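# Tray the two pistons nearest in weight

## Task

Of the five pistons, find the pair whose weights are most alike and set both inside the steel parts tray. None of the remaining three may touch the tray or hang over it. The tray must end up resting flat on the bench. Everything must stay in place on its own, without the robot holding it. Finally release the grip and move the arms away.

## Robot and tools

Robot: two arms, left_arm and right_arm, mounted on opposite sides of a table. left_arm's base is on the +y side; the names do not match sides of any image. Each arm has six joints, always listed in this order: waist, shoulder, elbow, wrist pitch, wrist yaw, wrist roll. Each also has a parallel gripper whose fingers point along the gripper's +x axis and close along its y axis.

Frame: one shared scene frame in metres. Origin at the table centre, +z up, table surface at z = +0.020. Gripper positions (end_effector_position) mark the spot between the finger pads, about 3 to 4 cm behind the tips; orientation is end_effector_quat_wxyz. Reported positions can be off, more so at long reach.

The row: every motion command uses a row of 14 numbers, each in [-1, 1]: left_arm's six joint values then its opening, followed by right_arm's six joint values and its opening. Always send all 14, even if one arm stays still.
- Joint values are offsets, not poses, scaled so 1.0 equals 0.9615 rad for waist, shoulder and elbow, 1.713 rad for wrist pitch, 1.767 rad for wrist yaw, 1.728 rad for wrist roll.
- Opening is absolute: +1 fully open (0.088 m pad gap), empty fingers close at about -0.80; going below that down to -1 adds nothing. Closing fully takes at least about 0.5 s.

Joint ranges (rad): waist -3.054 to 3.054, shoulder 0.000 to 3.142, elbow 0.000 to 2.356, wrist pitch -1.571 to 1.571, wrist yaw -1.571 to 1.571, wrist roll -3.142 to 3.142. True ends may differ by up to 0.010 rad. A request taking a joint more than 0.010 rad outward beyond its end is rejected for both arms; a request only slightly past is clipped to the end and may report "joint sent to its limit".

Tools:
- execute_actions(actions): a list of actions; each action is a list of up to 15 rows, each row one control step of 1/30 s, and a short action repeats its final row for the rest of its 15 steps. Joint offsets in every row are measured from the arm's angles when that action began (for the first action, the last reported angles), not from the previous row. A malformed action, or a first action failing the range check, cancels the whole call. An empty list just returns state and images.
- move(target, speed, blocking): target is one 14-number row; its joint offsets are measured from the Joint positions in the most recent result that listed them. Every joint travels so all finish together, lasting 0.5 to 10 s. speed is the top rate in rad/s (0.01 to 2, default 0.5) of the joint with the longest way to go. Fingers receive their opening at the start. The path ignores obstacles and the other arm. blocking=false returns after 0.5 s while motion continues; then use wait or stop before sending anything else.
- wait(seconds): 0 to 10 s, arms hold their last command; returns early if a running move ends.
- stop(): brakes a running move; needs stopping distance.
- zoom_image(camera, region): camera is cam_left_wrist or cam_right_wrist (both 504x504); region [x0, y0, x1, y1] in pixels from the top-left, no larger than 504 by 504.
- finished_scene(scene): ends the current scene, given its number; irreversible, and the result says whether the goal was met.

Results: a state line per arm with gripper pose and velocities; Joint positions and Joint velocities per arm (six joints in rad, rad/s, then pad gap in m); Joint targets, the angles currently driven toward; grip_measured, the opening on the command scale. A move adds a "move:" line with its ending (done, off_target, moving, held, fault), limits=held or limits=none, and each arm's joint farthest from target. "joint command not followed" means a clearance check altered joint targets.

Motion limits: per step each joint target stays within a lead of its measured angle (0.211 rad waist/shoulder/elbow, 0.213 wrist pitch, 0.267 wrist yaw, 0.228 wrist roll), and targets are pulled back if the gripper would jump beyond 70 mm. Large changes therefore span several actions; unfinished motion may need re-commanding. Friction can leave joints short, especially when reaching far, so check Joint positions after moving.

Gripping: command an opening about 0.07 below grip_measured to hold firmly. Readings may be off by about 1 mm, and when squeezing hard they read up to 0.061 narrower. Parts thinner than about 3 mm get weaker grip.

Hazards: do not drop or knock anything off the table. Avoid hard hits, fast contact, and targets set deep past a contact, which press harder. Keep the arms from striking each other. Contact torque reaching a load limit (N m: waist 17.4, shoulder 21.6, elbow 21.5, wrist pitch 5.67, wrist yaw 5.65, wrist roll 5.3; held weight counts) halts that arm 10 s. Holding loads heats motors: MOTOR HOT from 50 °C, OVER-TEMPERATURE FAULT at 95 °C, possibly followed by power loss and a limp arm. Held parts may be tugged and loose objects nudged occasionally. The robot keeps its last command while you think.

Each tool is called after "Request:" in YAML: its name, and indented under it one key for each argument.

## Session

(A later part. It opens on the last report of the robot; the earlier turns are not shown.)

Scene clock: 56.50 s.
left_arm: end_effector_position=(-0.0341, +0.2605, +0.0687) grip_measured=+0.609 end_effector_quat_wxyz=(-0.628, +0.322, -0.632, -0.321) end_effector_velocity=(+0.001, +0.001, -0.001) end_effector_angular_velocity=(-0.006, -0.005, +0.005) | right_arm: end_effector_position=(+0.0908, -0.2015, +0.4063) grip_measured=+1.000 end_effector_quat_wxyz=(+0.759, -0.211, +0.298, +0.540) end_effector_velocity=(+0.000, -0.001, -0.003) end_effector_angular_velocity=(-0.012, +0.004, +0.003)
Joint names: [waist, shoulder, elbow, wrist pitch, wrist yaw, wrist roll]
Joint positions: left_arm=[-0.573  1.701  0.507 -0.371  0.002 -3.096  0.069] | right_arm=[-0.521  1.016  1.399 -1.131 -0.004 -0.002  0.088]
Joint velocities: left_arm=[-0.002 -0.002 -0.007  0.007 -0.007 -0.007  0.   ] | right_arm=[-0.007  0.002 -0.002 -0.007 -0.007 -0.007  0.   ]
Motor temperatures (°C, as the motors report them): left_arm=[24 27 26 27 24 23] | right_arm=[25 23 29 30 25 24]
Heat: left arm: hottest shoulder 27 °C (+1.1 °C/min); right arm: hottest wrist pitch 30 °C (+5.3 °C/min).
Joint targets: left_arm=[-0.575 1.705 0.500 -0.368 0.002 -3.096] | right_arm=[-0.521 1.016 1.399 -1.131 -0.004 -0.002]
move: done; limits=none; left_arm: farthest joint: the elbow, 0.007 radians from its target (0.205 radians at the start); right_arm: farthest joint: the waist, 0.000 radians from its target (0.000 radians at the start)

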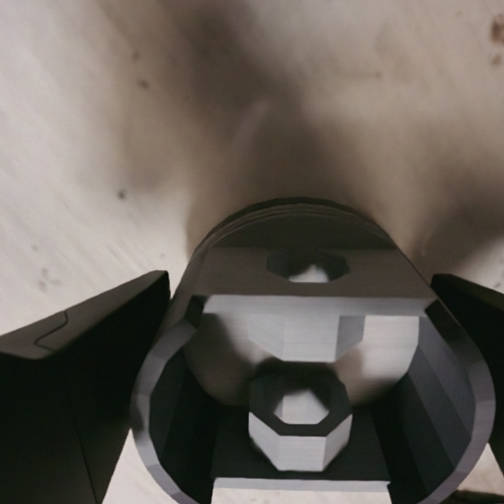

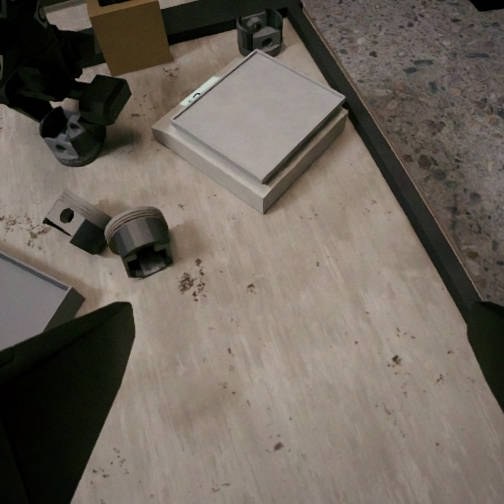

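Request:
execute_actions:
  actions:
    - [[0,0.004,0,0,0,0,0.53,0,0,0,0,0,0,1],[0,0.008,0,0,0,0,0.53,0,0,0,0,0,0,1],[0,0.012,0,0,0,0,0.53,0,0,0,0,0,0,1],[0,0.014,0,0,0,0,0.53,0,0,0,0,0,0,1],[0,0.014,0,0,0,0,0.53,0,0,0,0,0,0,1],[0,0.014,0,0,0,0,0.53,0,0,0,0,0,0,1],[0,0.014,0,0,0,0,0.6,0,0,0,0,0,0,1],[0,0.014,0,0,0,0,0.66,0,0,0,0,0,0,1],[0,0.014,0,0,0,0,0.72,0,0,0,0,0,0,1],[0,0.014,0,0,0,0,0.8,0,0,0,0,0,0,1],[0,0.014,0,0,0,0,0.9,0,0,0,0,0,0,1],[0,0.014,0,0,0,0,1,0,0,0,0,0,0,1]]

Request:
move:
  target: [0,-0.2,0.135,-0.18,0,0,1,0,0,0,0,0,0,1]
  speed: 0.6

Scene clock: 59.83 s.
left_arm: end_effector_position=(-0.0334, +0.2616, +0.0671) grip_measured=+0.907 end_effector_quat_wxyz=(-0.630, +0.320, -0.629, -0.322) end_effector_velocity=(+0.004, +0.000, +0.000) end_effector_angular_velocity=(-0.006, -0.022, +0.005) | right_arm: end_effector_position=(+0.0908, -0.2015, +0.4063) grip_measured=+1.000 end_effector_quat_wxyz=(+0.759, -0.211, +0.298, +0.540) end_effector_velocity=(-0.002, -0.003, -0.004) end_effector_angular_velocity=(-0.024, -0.003, +0.018)
Joint names: [waist, shoulder, elbow, wrist pitch, wrist yaw, wrist roll]
Joint positions: left_arm=[-0.573  1.71   0.507 -0.371  0.002 -3.096  0.083] | right_arm=[-0.521  1.016  1.399 -1.131 -0.004 -0.002  0.088]
Joint velocities: left_arm=[-0.002 -0.002 -0.002 -0.007 -0.022 -0.007  0.039] | right_arm=[-0.002 -0.002 -0.002 -0.022 -0.007 -0.022  0.   ]
Motor temperatures (°C, as the motors report them): left_arm=[24 27 26 27 24 23] | right_arm=[25 23 29 30 25 24]
Heat: left arm: hottest shoulder 27 °C (+1.0 °C/min); right arm: hottest wrist pitch 30 °C (+5.0 °C/min).
Joint targets: left_arm=[-0.572 1.714 0.507 -0.371 0.002 -3.096] | right_arm=[-0.521 1.016 1.399 -1.131 -0.004 -0.002]

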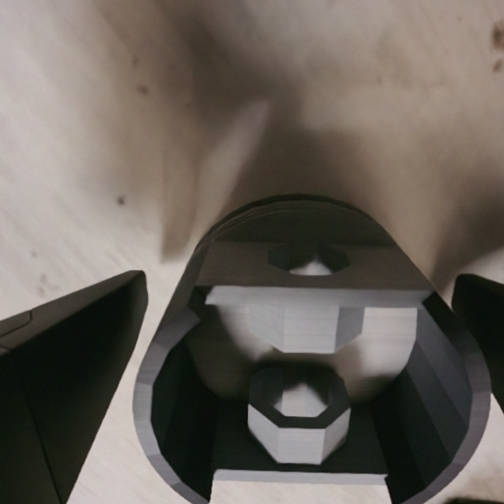

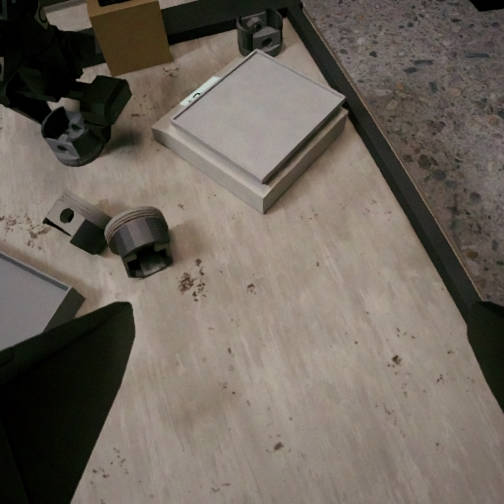

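Scene clock: 61.00 s.
left_arm: end_effector_position=(-0.0369, +0.2563, +0.1221) grip_measured=+0.989 end_effector_quat_wxyz=(-0.631, +0.320, -0.629, -0.323) end_effector_velocity=(+0.001, +0.001, +0.001) end_effector_angular_velocity=(-0.002, -0.007, +0.005) | right_arm: end_effector_position=(+0.0908, -0.2015, +0.4063) grip_measured=+1.000 end_effector_quat_wxyz=(+0.759, -0.211, +0.298, +0.540) end_effector_velocity=(+0.001, +0.000, +0.003) end_effector_angular_velocity=(+0.008, -0.015, +0.013)
Joint names: [waist, shoulder, elbow, wrist pitch, wrist yaw, wrist roll]
Joint positions: left_arm=[-0.573  1.524  0.626 -0.676  0.002 -3.096  0.087] | right_arm=[-0.521  1.016  1.399 -1.131 -0.004 -0.002  0.088]
Joint velocities: left_arm=[-0.002 -0.007 -0.002 -0.007 -0.007 -0.007  0.   ] | right_arm=[-0.007 -0.002  0.002  0.007 -0.007 -0.022  0.   ]
Motor temperatures (°C, as the motors report them): left_arm=[24 27 26 27 24 23] | right_arm=[25 23 29 30 25 24]
Heat: left arm: hottest shoulder 27 °C (+1.0 °C/min); right arm: hottest wrist pitch 30 °C (+5.0 °C/min).
Joint targets: left_arm=[-0.573 1.518 0.637 -0.679 0.002 -3.096] | right_arm=[-0.521 1.016 1.399 -1.131 -0.004 -0.002]
move: off_target (left_arm); limits=none; left_arm: farthest joint: the elbow, 0.011 radians from its target (0.130 radians at the start); right_arm: farthest joint: the waist, 0.000 radians from its target (0.000 radians at the start)

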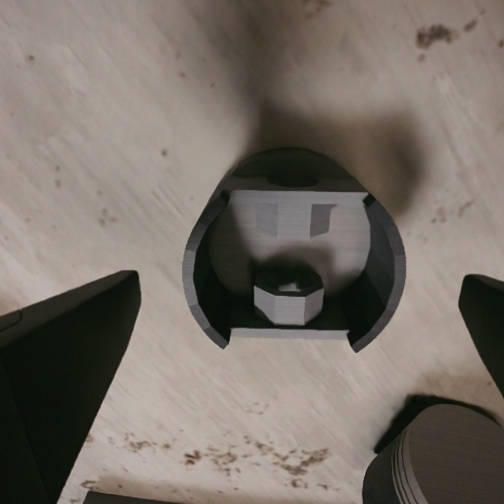

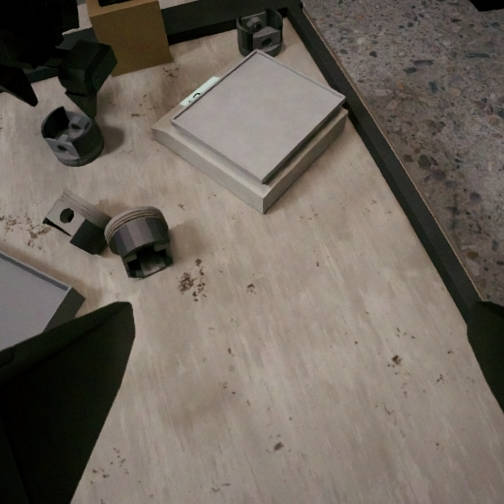

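Request:
move:
  target: [-0.56,0.419,0.727,-0.17,0,0.883,1,0.75,0,0,0,0,0,1]
  speed: 1.0

Scene clock: 63.87 s.
left_arm: end_effector_position=(-0.2340, +0.2775, +0.1708) grip_measured=+0.989 end_effector_quat_wxyz=(+0.599, +0.374, +0.601, -0.374) end_effector_velocity=(+0.003, +0.003, +0.001) end_effector_angular_velocity=(+0.001, -0.019, -0.015) | right_arm: end_effector_position=(-0.0817, -0.2054, +0.4063) grip_measured=+1.000 end_effector_quat_wxyz=(+0.521, -0.302, +0.205, +0.772) end_effector_velocity=(+0.002, -0.001, -0.002) end_effector_angular_velocity=(-0.007, -0.002, -0.013)
Joint names: [waist, shoulder, elbow, wrist pitch, wrist yaw, wrist roll]
Joint positions: left_arm=[-1.108  1.918  1.312 -0.964  0.002 -1.574  0.087] | right_arm=[ 0.197  1.016  1.399 -1.131 -0.004 -0.002  0.088]
Joint velocities: left_arm=[-0.007 -0.002  0.002 -0.022 -0.007  0.007  0.   ] | right_arm=[-0.002 -0.002 -0.002 -0.007  0.007  0.007  0.   ]
Motor temperatures (°C, as the motors report them): left_arm=[24 27 27 27 24 23] | right_arm=[25 23 30 30 25 24]
Heat: left arm: hottest shoulder 27 °C (+1.0 °C/min); right arm: hottest elbow 30 °C (+4.0 °C/min).
Joint targets: left_arm=[-1.111 1.927 1.325 -0.967 0.002 -1.570] | right_arm=[0.201 1.016 1.399 -1.131 -0.004 -0.002]
move: off_target (left_arm); limits=none; left_arm: farthest joint: the elbow, 0.013 radians from its target (0.699 radians at the start); right_arm: farthest joint: the waist, 0.003 radians from its target (0.721 radians at the start)

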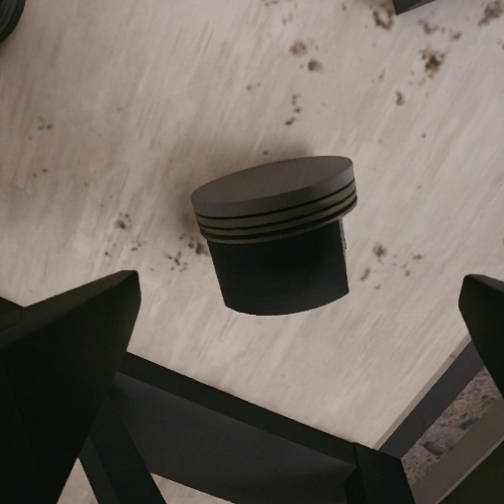

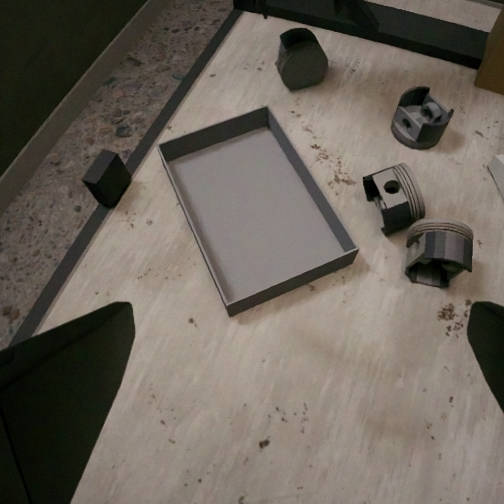

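Request:
move:
  target: [0.031,0.092,-0.148,0.124,0,-0.108,1,0,0,0,0,0,0,1]
  speed: 0.4

Scene clock: 65.90 s.
left_arm: end_effector_position=(-0.2255, +0.2714, +0.1157) grip_measured=+0.989 end_effector_quat_wxyz=(+0.636, +0.309, +0.637, -0.309) end_effector_velocity=(-0.001, -0.001, +0.000) end_effector_angular_velocity=(-0.010, +0.003, +0.005) | right_arm: end_effector_position=(-0.0817, -0.2054, +0.4063) grip_measured=+1.000 end_effector_quat_wxyz=(+0.521, -0.302, +0.205, +0.772) end_effector_velocity=(+0.000, -0.002, -0.002) end_effector_angular_velocity=(-0.011, +0.007, -0.002)
Joint names: [waist, shoulder, elbow, wrist pitch, wrist yaw, wrist roll]
Joint positions: left_arm=[-1.081  1.997  1.181 -0.755  0.002 -1.757  0.087] | right_arm=[ 0.197  1.016  1.399 -1.131 -0.004 -0.002  0.088]
Joint velocities: left_arm=[-0.002 -0.002 -0.002  0.007 -0.007 -0.007 -0.   ] | right_arm=[-0.002 -0.002 -0.002 -0.007 -0.007  0.007  0.   ]
Motor temperatures (°C, as the motors report them): left_arm=[24 28 27 27 24 23] | right_arm=[25 23 30 30 25 24]
Heat: left arm: hottest shoulder 28 °C (+2.0 °C/min); right arm: hottest elbow 30 °C (+4.0 °C/min).
Joint targets: left_arm=[-1.078 2.006 1.170 -0.752 0.002 -1.760] | right_arm=[0.197 1.016 1.399 -1.131 -0.004 -0.002]
move: off_target (left_arm); limits=none; left_arm: farthest joint: the elbow, 0.012 radians from its target (0.143 radians at the start); right_arm: farthest joint: the waist, 0.000 radians from its target (0.000 radians at the start)

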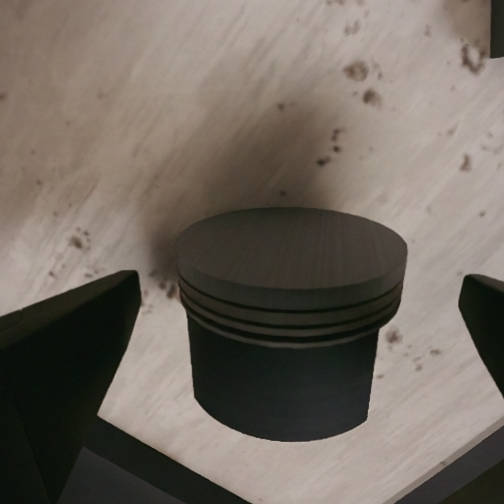

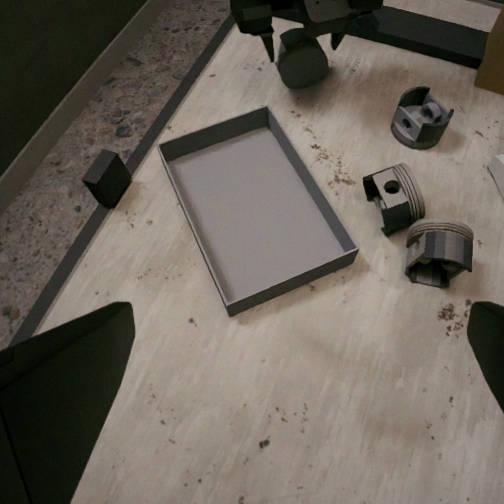

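Request:
move:
  target: [-0.012,0.133,-0.069,0.1035,0,0,1,0,0,0,0,0,0,1]
  speed: 0.3

Request:
execute_actions:
  actions:
    - [[0,0,0,0,0,0,0.93,0,0,0,0,0,0,1],[0,0,0,0,0,0,0.86,0,0,0,0,0,0,1],[0,0,0,0,0,0,0.8,0,0,0,0,0,0,1],[0,0,0,0,0,0,0.76,0,0,0,0,0,0,1],[0,0,0,0,0,0,0.73,0,0,0,0,0,0,1],[0,0,0,0,0,0,0.70,0,0,0,0,0,0,1],[0,0,0,0,0,0,0.68,0,0,0,0,0,0,1],[0,0,0,0,0,0,0.66,0,0,0,0,0,0,1],[0,0,0,0,0,0,0.64,0,0,0,0,0,0,1],[0,0,0,0,0,0,0.62,0,0,0,0,0,0,1],[0,0,0,0,0,0,0.60,0,0,0,0,0,0,1],[0,0,0,0,0,0,0.58,0,0,0,0,0,0,1],[0,0,0,0,0,0,0.56,0,0,0,0,0,0,1],[0,0,0,0,0,0,0.53,0,0,0,0,0,0,1]]

Scene clock: 68.10 s.
left_arm: end_effector_position=(-0.2272, +0.2738, +0.0664) grip_measured=+0.989 end_effector_quat_wxyz=(+0.634, +0.312, +0.635, -0.311) end_effector_velocity=(-0.004, -0.002, +0.000) end_effector_angular_velocity=(-0.017, +0.016, +0.005) | right_arm: end_effector_position=(-0.0817, -0.2054, +0.4063) grip_measured=+1.000 end_effector_quat_wxyz=(+0.521, -0.302, +0.205, +0.772) end_effector_velocity=(-0.002, -0.003, -0.002) end_effector_angular_velocity=(-0.010, +0.006, +0.019)
Joint names: [waist, shoulder, elbow, wrist pitch, wrist yaw, wrist roll]
Joint positions: left_arm=[-1.09   2.116  1.125 -0.581  0.002 -1.757  0.087] | right_arm=[ 0.197  1.016  1.399 -1.131 -0.004 -0.002  0.088]
Joint velocities: left_arm=[-0.002 -0.002 -0.002  0.022 -0.007 -0.007 -0.   ] | right_arm=[-0.002 -0.002 -0.002 -0.007 -0.022 -0.007  0.   ]
Motor temperatures (°C, as the motors report them): left_arm=[24 28 27 27 24 23] | right_arm=[25 23 30 30 25 24]
Heat: left arm: hottest shoulder 28 °C (+1.0 °C/min); right arm: hottest elbow 30 °C (+4.1 °C/min).
Joint targets: left_arm=[-1.093 2.125 1.115 -0.578 0.002 -1.757] | right_arm=[0.197 1.016 1.399 -1.131 -0.004 -0.002]
move: done; limits=none; left_arm: farthest joint: the elbow, 0.010 radians from its target (0.066 radians at the start); right_arm: farthest joint: the waist, 0.000 radians from its target (0.000 radians at the start)

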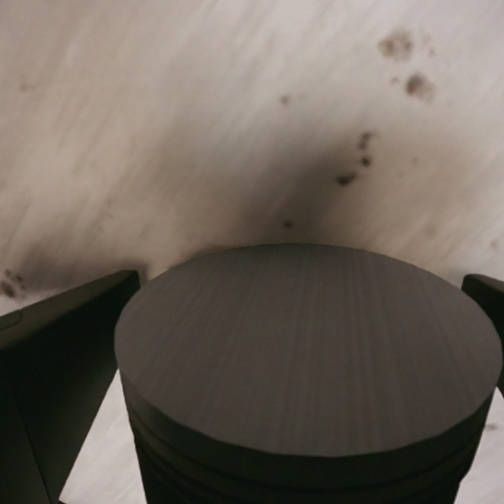

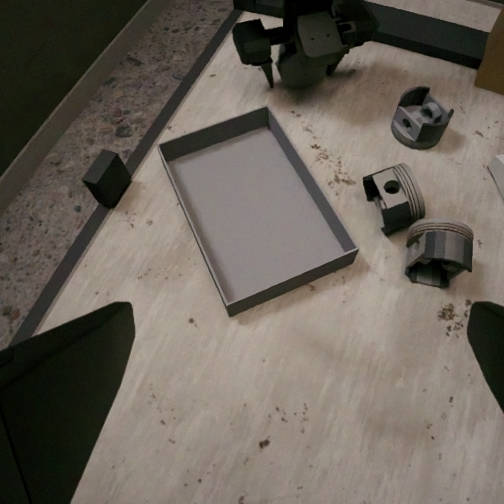

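Scene clock: 68.60 s.
left_arm: end_effector_position=(-0.2272, +0.2738, +0.0664) grip_measured=+0.589 end_effector_quat_wxyz=(+0.634, +0.312, +0.635, -0.311) end_effector_velocity=(+0.004, -0.001, -0.001) end_effector_angular_velocity=(-0.014, -0.021, -0.010) | right_arm: end_effector_position=(-0.0817, -0.2054, +0.4063) grip_measured=+1.000 end_effector_quat_wxyz=(+0.521, -0.302, +0.205, +0.772) end_effector_velocity=(+0.002, -0.001, -0.002) end_effector_angular_velocity=(-0.003, -0.012, -0.003)
Joint names: [waist, shoulder, elbow, wrist pitch, wrist yaw, wrist roll]
Joint positions: left_arm=[-1.09   2.116  1.125 -0.581  0.002 -1.757  0.068] | right_arm=[ 0.197  1.016  1.399 -1.131 -0.004 -0.002  0.088]
Joint velocities: left_arm=[-0.002  0.002 -0.002 -0.007 -0.022  0.007 -0.018] | right_arm=[-0.002 -0.002 -0.002 -0.007  0.007 -0.007  0.   ]
Motor temperatures (°C, as the motors report them): left_arm=[24 28 27 27 24 23] | right_arm=[25 23 30 30 25 24]
Heat: left arm: hottest shoulder 28 °C (+1.0 °C/min); right arm: hottest elbow 30 °C (+4.0 °C/min).
Joint targets: left_arm=[-1.090 2.116 1.125 -0.581 0.002 -1.757] | right_arm=[0.197 1.016 1.399 -1.131 -0.004 -0.002]

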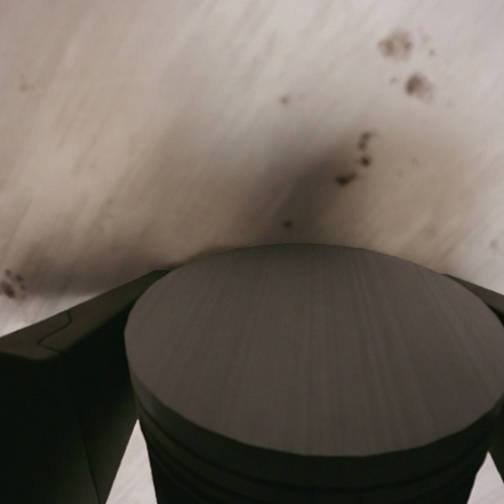

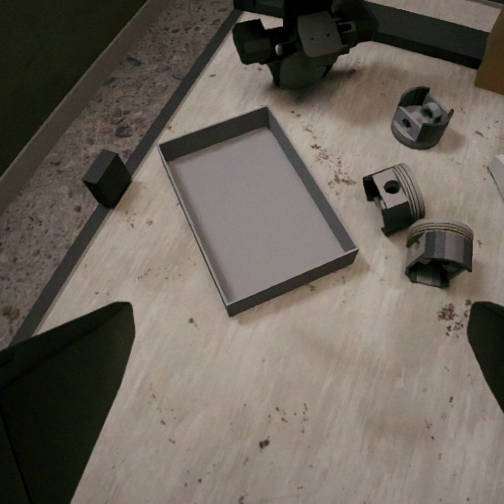

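Request:
move:
  target: [0.59,-0.584,-0.275,-0.172,0,-0.3,0.48,0,0,0,0,0,0,1]
  speed: 0.6

Scene clock: 71.23 s.
left_arm: end_effector_position=(-0.0485, +0.2177, +0.1653) grip_measured=+0.582 end_effector_quat_wxyz=(-0.704, +0.059, -0.705, -0.059) end_effector_velocity=(+0.001, +0.001, +0.001) end_effector_angular_velocity=(-0.002, -0.008, +0.005) | right_arm: end_effector_position=(-0.0817, -0.2054, +0.4063) grip_measured=+1.000 end_effector_quat_wxyz=(+0.521, -0.302, +0.205, +0.772) end_effector_velocity=(+0.001, -0.004, -0.004) end_effector_angular_velocity=(-0.020, -0.008, +0.008)
Joint names: [waist, shoulder, elbow, wrist pitch, wrist yaw, wrist roll]
Joint positions: left_arm=[-0.526  1.566  0.869 -0.873  0.002 -2.272  0.067] | right_arm=[ 0.197  1.016  1.399 -1.131 -0.004 -0.002  0.088]
Joint velocities: left_arm=[-0.002 -0.007 -0.002 -0.007 -0.007 -0.007 -0.   ] | right_arm=[-0.002 -0.002 -0.002 -0.022 -0.007 -0.007  0.   ]
Motor temperatures (°C, as the motors report them): left_arm=[24 28 27 27 24 23] | right_arm=[25 23 30 30 25 24]
Heat: left arm: hottest shoulder 28 °C (+1.0 °C/min); right arm: hottest elbow 30 °C (+4.1 °C/min).
Joint targets: left_arm=[-0.522 1.554 0.860 -0.875 0.002 -2.276] | right_arm=[0.197 1.016 1.399 -1.131 -0.004 -0.002]
move: off_target (left_arm); limits=none; left_arm: farthest joint: the shoulder, 0.012 radians from its target (0.561 radians at the start); right_arm: farthest joint: the waist, 0.000 radians from its target (0.000 radians at the start)

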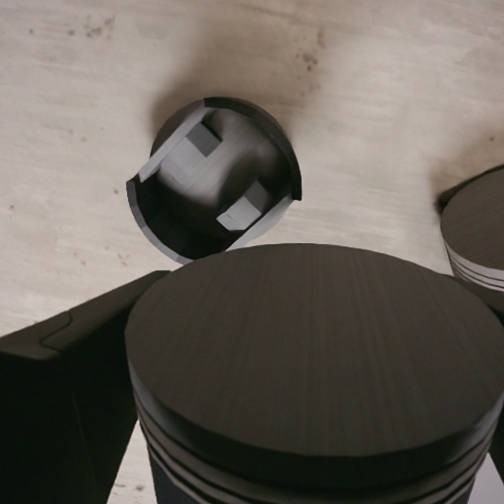

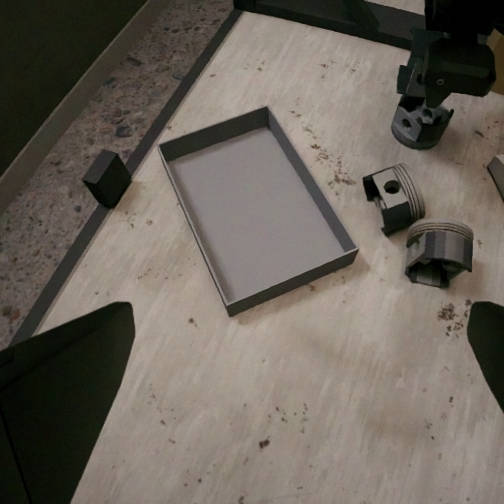

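Request:
move:
  target: [1.0,0.04,-0.045,0.053,0,-0.49,0.5,0,0,0,0,0,0,1]
  speed: 0.8

Scene clock: 73.40 s.
left_arm: end_effector_position=(+0.1793, +0.2006, +0.1496) grip_measured=+0.582 end_effector_quat_wxyz=(-0.388, +0.594, -0.395, -0.584) end_effector_velocity=(+0.002, +0.006, +0.001) end_effector_angular_velocity=(+0.025, -0.013, +0.010) | right_arm: end_effector_position=(-0.0817, -0.2054, +0.4063) grip_measured=+1.000 end_effector_quat_wxyz=(+0.521, -0.302, +0.205, +0.772) end_effector_velocity=(+0.002, -0.001, -0.002) end_effector_angular_velocity=(-0.007, -0.002, -0.013)
Joint names: [waist, shoulder, elbow, wrist pitch, wrist yaw, wrist roll]
Joint positions: left_arm=[ 0.433  1.601  0.833 -0.785  0.002 -3.116  0.068] | right_arm=[ 0.197  1.016  1.399 -1.131 -0.004 -0.002  0.088]
Joint velocities: left_arm=[ 0.002 -0.007 -0.002 -0.022 -0.022 -0.007 -0.   ] | right_arm=[-0.002 -0.002 -0.002 -0.007  0.007  0.007  0.   ]
Motor temperatures (°C, as the motors report them): left_arm=[24 28 27 27 24 23] | right_arm=[25 23 30 31 25 24]
Heat: left arm: hottest shoulder 28 °C (+1.0 °C/min); right arm: hottest wrist pitch 31 °C (+5.1 °C/min).
Joint targets: left_arm=[0.436 1.604 0.825 -0.782 0.002 -3.119] | right_arm=[0.197 1.016 1.399 -1.131 -0.004 -0.002]
move: done; limits=none; left_arm: farthest joint: the elbow, 0.007 radians from its target (0.043 radians at the start); right_arm: farthest joint: the waist, 0.000 radians from its target (0.000 radians at the start)

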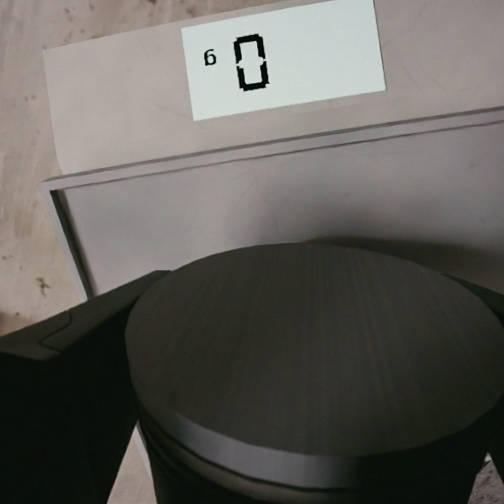

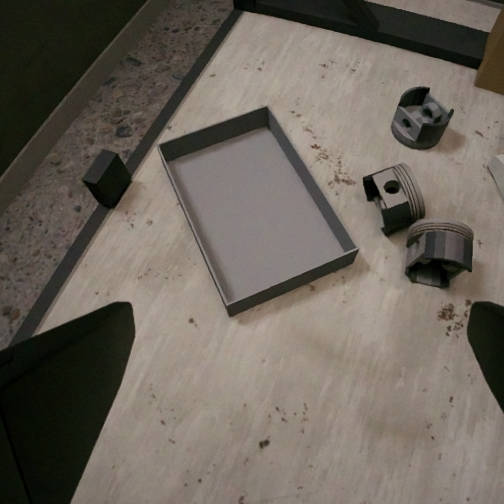

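Request:
move:
  target: [0,0.049,-0.057,0.045,0,0,0.5,0,0,0,0,0,0,1]
  speed: 0.15

Request:
execute_actions:
  actions:
    - [[0,0,0,0,0,0,0.56,0,0,0,0,0,0,1],[0,0,0,0,0,0,0.62,0,0,0,0,0,0,1],[0,0,0,0,0,0,0.67,0,0,0,0,0,0,1],[0,0,0,0,0,0,0.72,0,0,0,0,0,0,1],[0,0,0,0,0,0,0.8,0,0,0,0,0,0,1],[0,0,0,0,0,0,0.9,0,0,0,0,0,0,1]]

Request:
wait:
  seconds: 1.5

Scene clock: 74.87 s.
left_arm: end_effector_position=(+0.1775, +0.2048, +0.1299) grip_measured=+0.582 end_effector_quat_wxyz=(-0.391, +0.589, -0.392, -0.589) end_effector_velocity=(+0.001, -0.000, -0.001) end_effector_angular_velocity=(+0.001, -0.008, +0.005) | right_arm: end_effector_position=(-0.0817, -0.2054, +0.4063) grip_measured=+1.000 end_effector_quat_wxyz=(+0.521, -0.302, +0.205, +0.772) end_effector_velocity=(-0.002, -0.004, -0.000) end_effector_angular_velocity=(-0.010, +0.018, +0.009)
Joint names: [waist, shoulder, elbow, wrist pitch, wrist yaw, wrist roll]
Joint positions: left_arm=[ 0.433  1.644  0.786 -0.711  0.002 -3.116  0.068] | right_arm=[ 0.197  1.016  1.399 -1.131 -0.004 -0.002  0.088]
Joint velocities: left_arm=[-0.002  0.002 -0.002  0.007 -0.007 -0.007 -0.   ] | right_arm=[-0.002 -0.007 -0.002 -0.007 -0.022  0.007  0.   ]
Motor temperatures (°C, as the motors report them): left_arm=[24 28 27 27 24 23] | right_arm=[25 23 30 31 25 24]
Heat: left arm: hottest shoulder 28 °C (+1.0 °C/min); right arm: hottest wrist pitch 31 °C (+4.0 °C/min).
Joint targets: left_arm=[0.433 1.648 0.778 -0.708 0.002 -3.116] | right_arm=[0.197 1.016 1.399 -1.131 -0.004 -0.002]
move: done; limits=none; left_arm: farthest joint: the elbow, 0.008 radians from its target (0.055 radians at the start); right_arm: farthest joint: the waist, 0.000 radians from its target (0.000 radians at the start)

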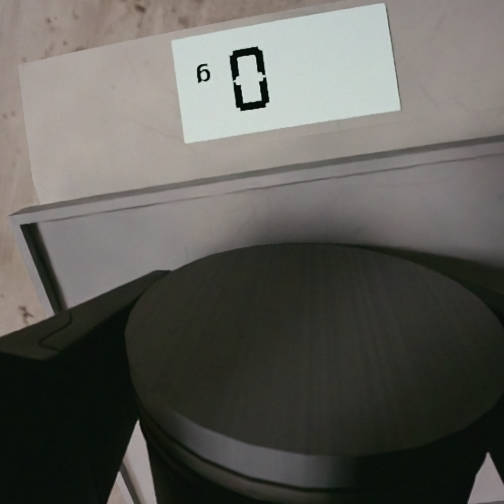

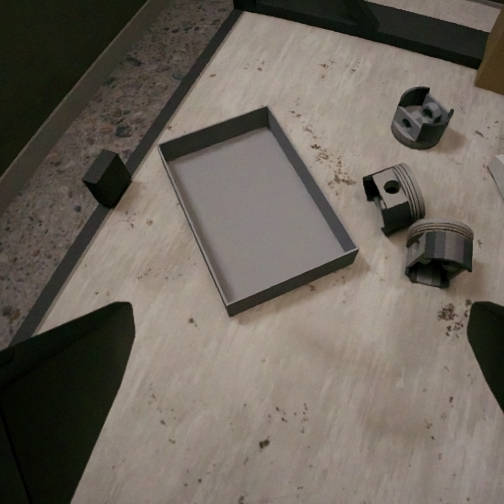

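Scene clock: 75.37 s.
left_arm: end_effector_position=(+0.1775, +0.2048, +0.1299) grip_measured=+0.885 end_effector_quat_wxyz=(-0.391, +0.589, -0.392, -0.589) end_effector_velocity=(-0.002, +0.002, +0.000) end_effector_angular_velocity=(+0.010, -0.004, +0.000) | right_arm: end_effector_position=(-0.0817, -0.2054, +0.4063) grip_measured=+1.000 end_effector_quat_wxyz=(+0.521, -0.302, +0.205, +0.772) end_effector_velocity=(-0.001, +0.000, +0.001) end_effector_angular_velocity=(+0.011, -0.008, +0.018)
Joint names: [waist, shoulder, elbow, wrist pitch, wrist yaw, wrist roll]
Joint positions: left_arm=[ 0.433  1.644  0.786 -0.711  0.002 -3.116  0.082] | right_arm=[ 0.197  1.016  1.399 -1.131 -0.004 -0.002  0.088]
Joint velocities: left_arm=[-0.007 -0.002 -0.002 -0.007 -0.007 -0.007  0.005] | right_arm=[-0.002 -0.002 -0.002  0.007 -0.007 -0.022  0.   ]
Motor temperatures (°C, as the motors report them): left_arm=[24 28 27 27 24 23] | right_arm=[25 23 30 31 25 24]
Heat: left arm: hottest shoulder 28 °C (+0.0 °C/min); right arm: hottest wrist pitch 31 °C (+4.0 °C/min).
Joint targets: left_arm=[0.433 1.644 0.786 -0.711 0.002 -3.116] | right_arm=[0.197 1.016 1.399 -1.131 -0.004 -0.002]

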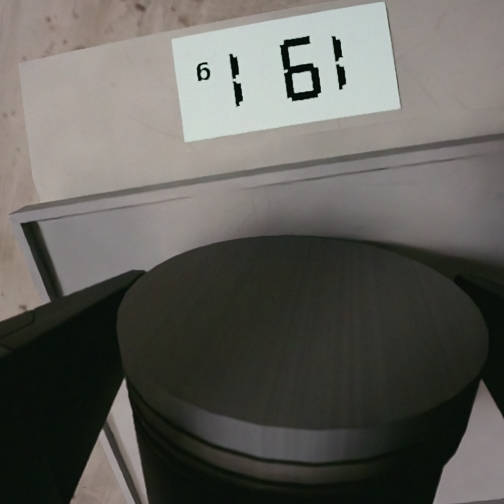

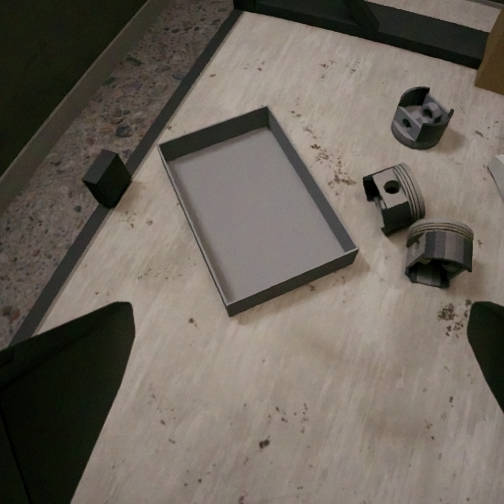

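Scene clock: 76.87 s.
left_arm: end_effector_position=(+0.1775, +0.2048, +0.1299) grip_measured=+0.897 end_effector_quat_wxyz=(-0.391, +0.589, -0.392, -0.589) end_effector_velocity=(-0.003, +0.003, -0.000) end_effector_angular_velocity=(+0.017, +0.016, +0.005) | right_arm: end_effector_position=(-0.0817, -0.2054, +0.4063) grip_measured=+1.000 end_effector_quat_wxyz=(+0.521, -0.302, +0.205, +0.772) end_effector_velocity=(+0.000, +0.001, +0.001) end_effector_angular_velocity=(+0.003, +0.012, -0.007)
Joint names: [waist, shoulder, elbow, wrist pitch, wrist yaw, wrist roll]
Joint positions: left_arm=[ 0.433  1.644  0.786 -0.711  0.002 -3.116  0.083] | right_arm=[ 0.197  1.016  1.399 -1.131 -0.004 -0.002  0.088]
Joint velocities: left_arm=[-0.002  0.002  0.002 -0.022  0.007 -0.007 -0.   ] | right_arm=[-0.007 -0.002 -0.002  0.007 -0.007  0.007  0.   ]
Motor temperatures (°C, as the motors report them): left_arm=[24 28 27 27 24 23] | right_arm=[25 23 30 31 25 24]
Heat: left arm: hottest shoulder 28 °C (+0.0 °C/min); right arm: hottest wrist pitch 31 °C (+4.0 °C/min).
Joint targets: left_arm=[0.433 1.644 0.786 -0.711 0.002 -3.116] | right_arm=[0.197 1.016 1.399 -1.131 -0.004 -0.002]
wait: 1.50 s; at rest by 0.17 s

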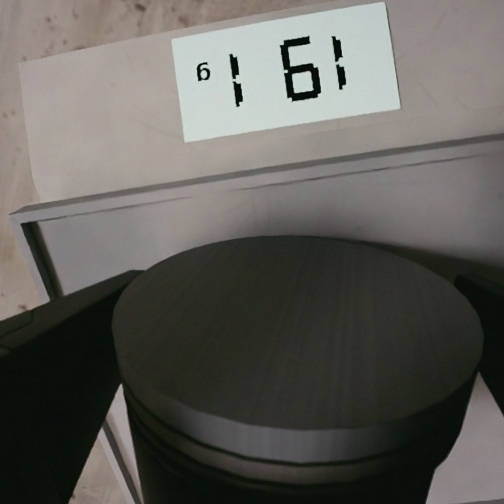

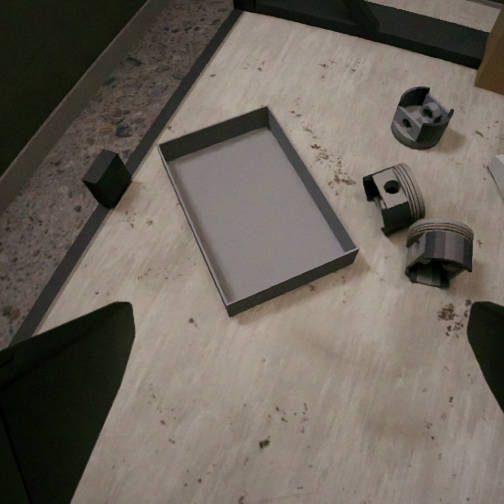

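Request:
execute_actions:
  actions:
    - [[0,0,0,0,0,0,0.85,0,0,0,0,0,0,1],[0,0,0,0,0,0,0.8,0,0,0,0,0,0,1],[0,0,0,0,0,0,0.76,0,0,0,0,0,0,1],[0,0,0,0,0,0,0.73,0,0,0,0,0,0,1],[0,0,0,0,0,0,0.70,0,0,0,0,0,0,1],[0,0,0,0,0,0,0.67,0,0,0,0,0,0,1],[0,0,0,0,0,0,0.64,0,0,0,0,0,0,1],[0,0,0,0,0,0,0.62,0,0,0,0,0,0,1],[0,0,0,0,0,0,0.60,0,0,0,0,0,0,1],[0,0,0,0,0,0,0.57,0,0,0,0,0,0,1],[0,0,0,0,0,0,0.54,0,0,0,0,0,0,1],[0,0,0,0,0,0,0.5,0,0,0,0,0,0,1]]

Request:
move:
  target: [0.013,0.075,0.17,-0.046,0,0,0.5,0,0,0,0,0,0,1]
  speed: 0.3

Scene clock: 78.93 s.
left_arm: end_effector_position=(+0.1776, +0.2048, +0.1299) grip_measured=+0.590 end_effector_quat_wxyz=(-0.391, +0.589, -0.392, -0.589) end_effector_velocity=(+0.002, -0.002, +0.001) end_effector_angular_velocity=(-0.008, -0.012, +0.005) | right_arm: end_effector_position=(-0.0817, -0.2054, +0.4063) grip_measured=+1.000 end_effector_quat_wxyz=(+0.521, -0.302, +0.205, +0.772) end_effector_velocity=(-0.001, -0.002, -0.002) end_effector_angular_velocity=(-0.007, -0.003, +0.013)
Joint names: [waist, shoulder, elbow, wrist pitch, wrist yaw, wrist roll]
Joint positions: left_arm=[ 0.433  1.644  0.786 -0.711  0.001 -3.116  0.068] | right_arm=[ 0.197  1.016  1.399 -1.131 -0.004 -0.002  0.088]
Joint velocities: left_arm=[-0.002 -0.002  0.002  0.007 -0.007 -0.007  0.   ] | right_arm=[ 0.002 -0.002 -0.002 -0.007 -0.007 -0.007  0.   ]
Motor temperatures (°C, as the motors report them): left_arm=[24 28 27 27 24 23] | right_arm=[25 23 30 31 25 24]
Heat: left arm: hottest shoulder 28 °C (+0.0 °C/min); right arm: hottest wrist pitch 31 °C (+4.0 °C/min).
Joint targets: left_arm=[0.433 1.644 0.786 -0.711 0.001 -3.116] | right_arm=[0.197 1.016 1.399 -1.131 -0.004 -0.002]

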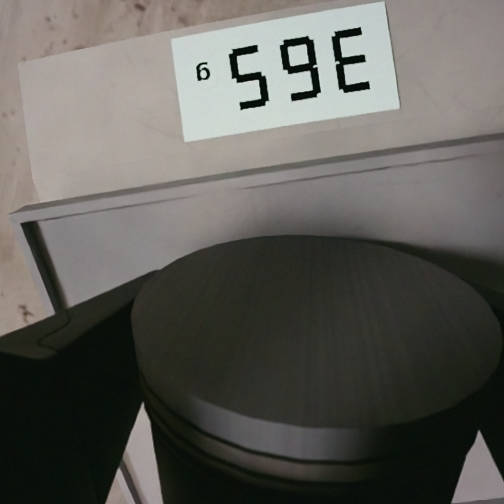

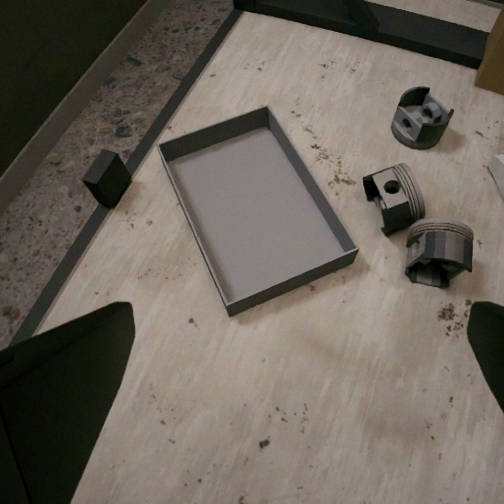

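Scene clock: 80.00 s.
left_arm: end_effector_position=(+0.1920, +0.1792, +0.1445) grip_measured=+0.590 end_effector_quat_wxyz=(-0.387, +0.592, -0.390, -0.590) end_effector_velocity=(+0.001, +0.002, -0.000) end_effector_angular_velocity=(+0.010, -0.004, +0.010) | right_arm: end_effector_position=(-0.0817, -0.2054, +0.4063) grip_measured=+1.000 end_effector_quat_wxyz=(+0.521, -0.302, +0.205, +0.772) end_effector_velocity=(-0.001, +0.000, +0.001) end_effector_angular_velocity=(+0.003, +0.012, -0.002)
Joint names: [waist, shoulder, elbow, wrist pitch, wrist yaw, wrist roll]
Joint positions: left_arm=[ 0.443  1.712  0.933 -0.787  0.001 -3.116  0.068] | right_arm=[ 0.197  1.016  1.399 -1.131 -0.004 -0.002  0.088]
Joint velocities: left_arm=[ 0.002  0.002  0.002 -0.007 -0.007 -0.007 -0.   ] | right_arm=[-0.002 -0.002 -0.002  0.007 -0.007  0.007  0.   ]
Motor temperatures (°C, as the motors report them): left_arm=[24 28 27 27 24 23] | right_arm=[25 23 30 31 25 24]
Heat: left arm: hottest shoulder 28 °C (+0.0 °C/min); right arm: hottest wrist pitch 31 °C (+4.0 °C/min).
Joint targets: left_arm=[0.445 1.716 0.950 -0.790 0.001 -3.116] | right_arm=[0.197 1.016 1.399 -1.131 -0.004 -0.002]
move: off_target (left_arm); limits=none; left_arm: farthest joint: the elbow, 0.016 radians from its target (0.163 radians at the start); right_arm: farthest joint: the waist, 0.000 radians from its target (0.000 radians at the start)

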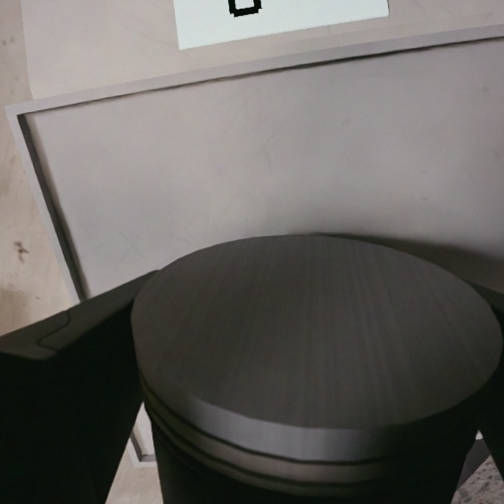

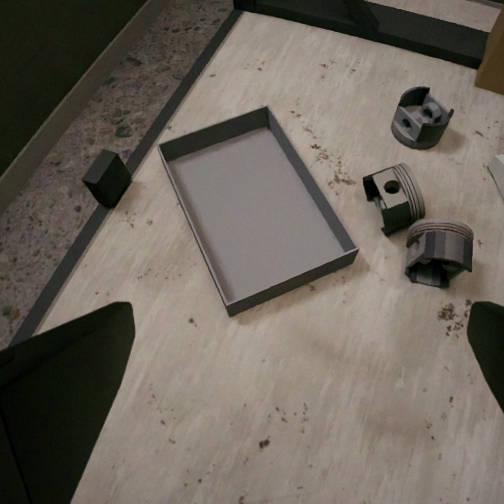

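Request:
move:
  target: [0.062,0.124,0.101,0.019,0,0,0.5,0,0,0,0,0,0,1]
  speed: 0.2

Request:
execute_actions:
  actions:
    - [[0,0,0,0,0,0,0.56,0,0,0,0,0,0,1],[0,0,0,0,0,0,0.62,0,0,0,0,0,0,1],[0,0,0,0,0,0,0.67,0,0,0,0,0,0,1],[0,0,0,0,0,0,0.72,0,0,0,0,0,0,1],[0,0,0,0,0,0,0.8,0,0,0,0,0,0,1],[0,0,0,0,0,0,0.9,0,0,0,0,0,0,1]]

Scene clock: 82.20 s.
left_arm: end_effector_position=(+0.2170, +0.1648, +0.1317) grip_measured=+0.590 end_effector_quat_wxyz=(-0.372, +0.601, -0.372, -0.601) end_effector_velocity=(+0.000, +0.001, +0.001) end_effector_angular_velocity=(+0.006, -0.005, +0.005) | right_arm: end_effector_position=(-0.0817, -0.2054, +0.4063) grip_measured=+1.000 end_effector_quat_wxyz=(+0.521, -0.302, +0.205, +0.772) end_effector_velocity=(-0.001, +0.000, +0.003) end_effector_angular_velocity=(+0.012, +0.004, +0.008)
Joint names: [waist, shoulder, elbow, wrist pitch, wrist yaw, wrist roll]
Joint positions: left_arm=[ 0.498  1.825  1.014 -0.759  0.001 -3.116  0.068] | right_arm=[ 0.197  1.016  1.399 -1.131 -0.004 -0.002  0.088]
Joint velocities: left_arm=[-0.002 -0.002  0.002 -0.007 -0.007 -0.007 -0.   ] | right_arm=[-0.002 -0.002  0.002  0.007 -0.007 -0.007  0.   ]
Motor temperatures (°C, as the motors report them): left_arm=[24 28 27 27 24 23] | right_arm=[25 23 30 31 25 24]
Heat: left arm: hottest shoulder 28 °C (+0.0 °C/min); right arm: hottest wrist pitch 31 °C (+4.0 °C/min).
Joint targets: left_arm=[0.502 1.832 1.030 -0.755 0.001 -3.116] | right_arm=[0.197 1.016 1.399 -1.131 -0.004 -0.002]
move: off_target (left_arm); limits=none; left_arm: farthest joint: the elbow, 0.016 radians from its target (0.097 radians at the start); right_arm: farthest joint: the waist, 0.000 radians from its target (0.000 radians at the start)

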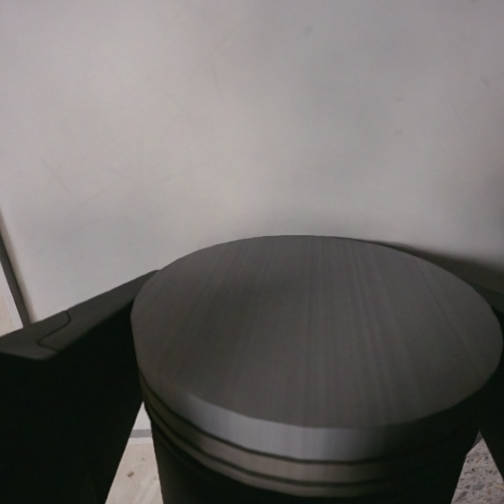

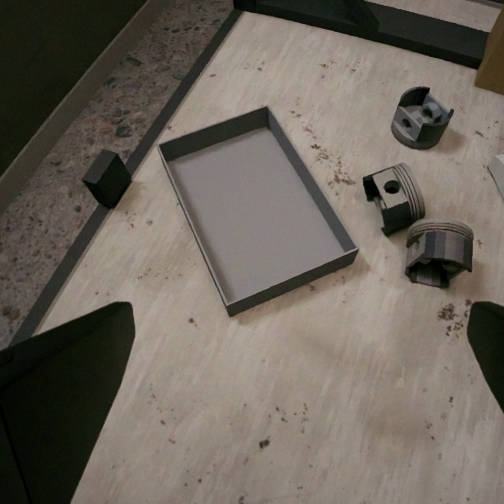

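Scene clock: 82.70 s.
left_arm: end_effector_position=(+0.2170, +0.1648, +0.1317) grip_measured=+0.885 end_effector_quat_wxyz=(-0.372, +0.601, -0.372, -0.601) end_effector_velocity=(-0.002, +0.005, +0.000) end_effector_angular_velocity=(+0.023, +0.004, -0.010) | right_arm: end_effector_position=(-0.0817, -0.2054, +0.4063) grip_measured=+1.000 end_effector_quat_wxyz=(+0.521, -0.302, +0.205, +0.772) end_effector_velocity=(+0.000, -0.002, +0.000) end_effector_angular_velocity=(+0.002, -0.011, +0.018)
Joint names: [waist, shoulder, elbow, wrist pitch, wrist yaw, wrist roll]
Joint positions: left_arm=[ 0.498  1.825  1.014 -0.759  0.001 -3.116  0.082] | right_arm=[ 0.197  1.016  1.399 -1.131 -0.004 -0.002  0.088]
Joint velocities: left_arm=[-0.002 -0.002 -0.002 -0.022 -0.007  0.007  0.006] | right_arm=[-0.002 -0.002  0.002 -0.007 -0.007 -0.022  0.   ]
Motor temperatures (°C, as the motors report them): left_arm=[24 28 27 27 24 23] | right_arm=[25 23 30 31 25 24]
Heat: left arm: hottest shoulder 28 °C (+0.0 °C/min); right arm: hottest wrist pitch 31 °C (+4.1 °C/min).
Joint targets: left_arm=[0.498 1.825 1.014 -0.759 0.001 -3.116] | right_arm=[0.197 1.016 1.399 -1.131 -0.004 -0.002]

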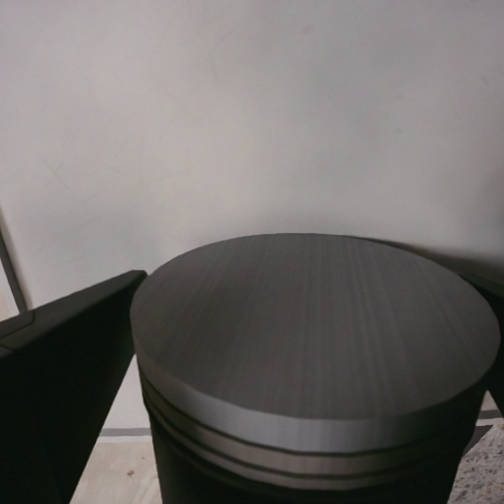

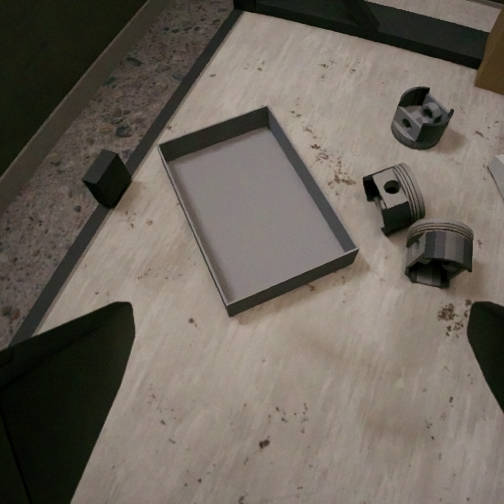

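Request:
move:
  target: [0,-0.165,0.172,-0.183,0,0,1,0,0,0,0,0,0,1]
  speed: 0.6

Request:
move:
  target: [-0.75,0.345,0.485,-0.077,0,-0.012,1,0,0,0,0,0,0,1]
  speed: 0.8

Scene clock: 85.30 s.
left_arm: end_effector_position=(+0.2126, +0.1731, +0.2085) grip_measured=+0.989 end_effector_quat_wxyz=(-0.373, +0.599, -0.371, -0.603) end_effector_velocity=(-0.001, +0.002, -0.001) end_effector_angular_velocity=(+0.014, -0.001, -0.010) | right_arm: end_effector_position=(-0.0817, -0.2054, +0.4063) grip_measured=+1.000 end_effector_quat_wxyz=(+0.521, -0.302, +0.205, +0.772) end_effector_velocity=(+0.003, -0.002, -0.000) end_effector_angular_velocity=(+0.002, -0.011, -0.003)
Joint names: [waist, shoulder, elbow, wrist pitch, wrist yaw, wrist roll]
Joint positions: left_arm=[ 0.498  1.675  1.167 -1.069  0.001 -3.116  0.087] | right_arm=[ 0.197  1.016  1.399 -1.131 -0.004 -0.002  0.088]
Joint velocities: left_arm=[-0.002  0.002 -0.002 -0.007 -0.007  0.007 -0.   ] | right_arm=[-0.002 -0.007 -0.002 -0.007  0.007 -0.007  0.   ]
Motor temperatures (°C, as the motors report them): left_arm=[24 29 27 27 24 23] | right_arm=[25 23 30 31 25 24]
Heat: left arm: hottest shoulder 29 °C (+1.0 °C/min); right arm: hottest wrist pitch 31 °C (+3.0 °C/min).
Joint targets: left_arm=[0.498 1.667 1.179 -1.072 0.001 -3.116] | right_arm=[0.197 1.016 1.399 -1.131 -0.004 -0.002]
move: off_target (left_arm); limits=none; left_arm: farthest joint: the elbow, 0.013 radians from its target (0.166 radians at the start); right_arm: farthest joint: the waist, 0.000 radians from its target (0.000 radians at the start)

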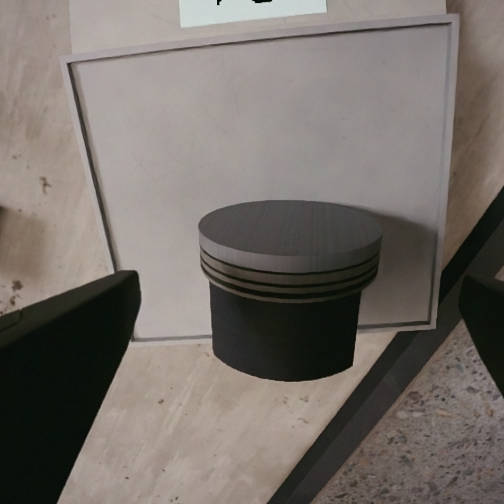

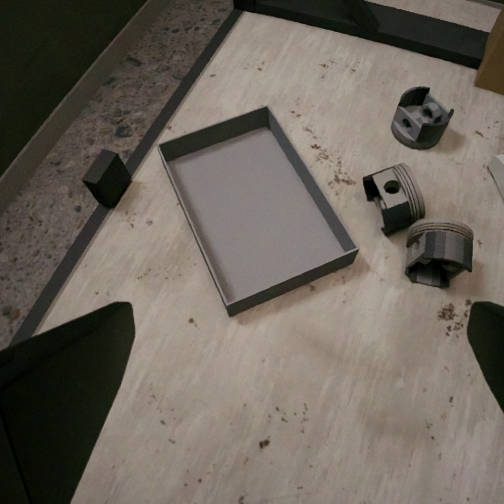

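Scene clock: 86.83 s.
left_arm: end_effector_position=(-0.0098, +0.0604, +0.2189) grip_measured=+0.989 end_effector_quat_wxyz=(-0.557, +0.436, -0.555, -0.438) end_effector_velocity=(+0.001, +0.002, -0.001) end_effector_angular_velocity=(+0.007, -0.024, -0.000) | right_arm: end_effector_position=(-0.0817, -0.2054, +0.4063) grip_measured=+1.000 end_effector_quat_wxyz=(+0.521, -0.302, +0.205, +0.772) end_effector_velocity=(-0.001, +0.000, +0.001) end_effector_angular_velocity=(+0.007, +0.002, +0.008)
Joint names: [waist, shoulder, elbow, wrist pitch, wrist yaw, wrist roll]
Joint positions: left_arm=[-0.221  1.996  1.62  -1.198  0.001 -3.134  0.087] | right_arm=[ 0.197  1.016  1.399 -1.131 -0.004 -0.002  0.088]
Joint velocities: left_arm=[-0.007  0.002 -0.002 -0.007 -0.022 -0.007 -0.   ] | right_arm=[-0.002 -0.002 -0.002  0.007 -0.007 -0.007  0.   ]
Motor temperatures (°C, as the motors report them): left_arm=[24 29 27 27 24 23] | right_arm=[25 23 30 31 25 24]
Heat: left arm: hottest shoulder 29 °C (+1.0 °C/min); right arm: hottest wrist pitch 31 °C (+3.0 °C/min).
Joint targets: left_arm=[-0.223 2.006 1.633 -1.201 0.001 -3.137] | right_arm=[0.197 1.016 1.399 -1.131 -0.004 -0.002]
move: off_target (left_arm); limits=none; left_arm: farthest joint: the elbow, 0.013 radians from its target (0.467 radians at the start); right_arm: farthest joint: the waist, 0.000 radians from its target (0.000 radians at the start)

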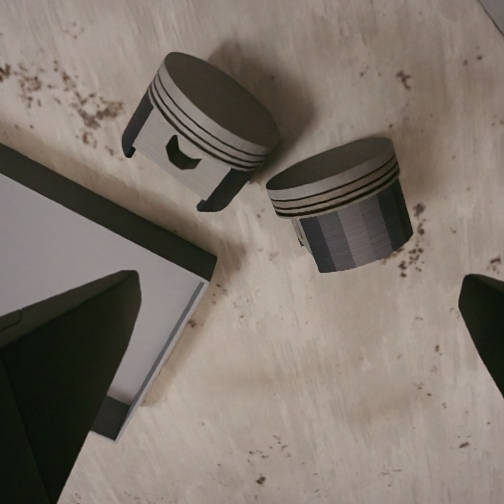

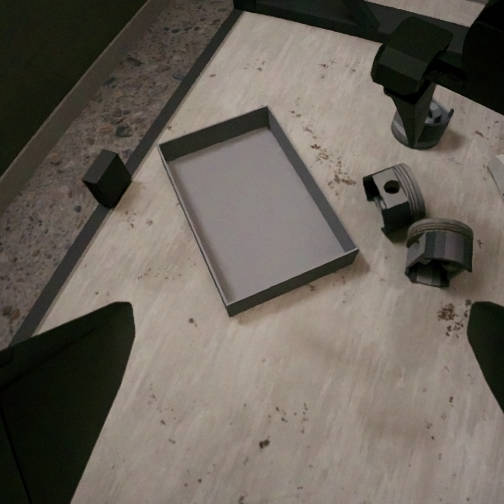

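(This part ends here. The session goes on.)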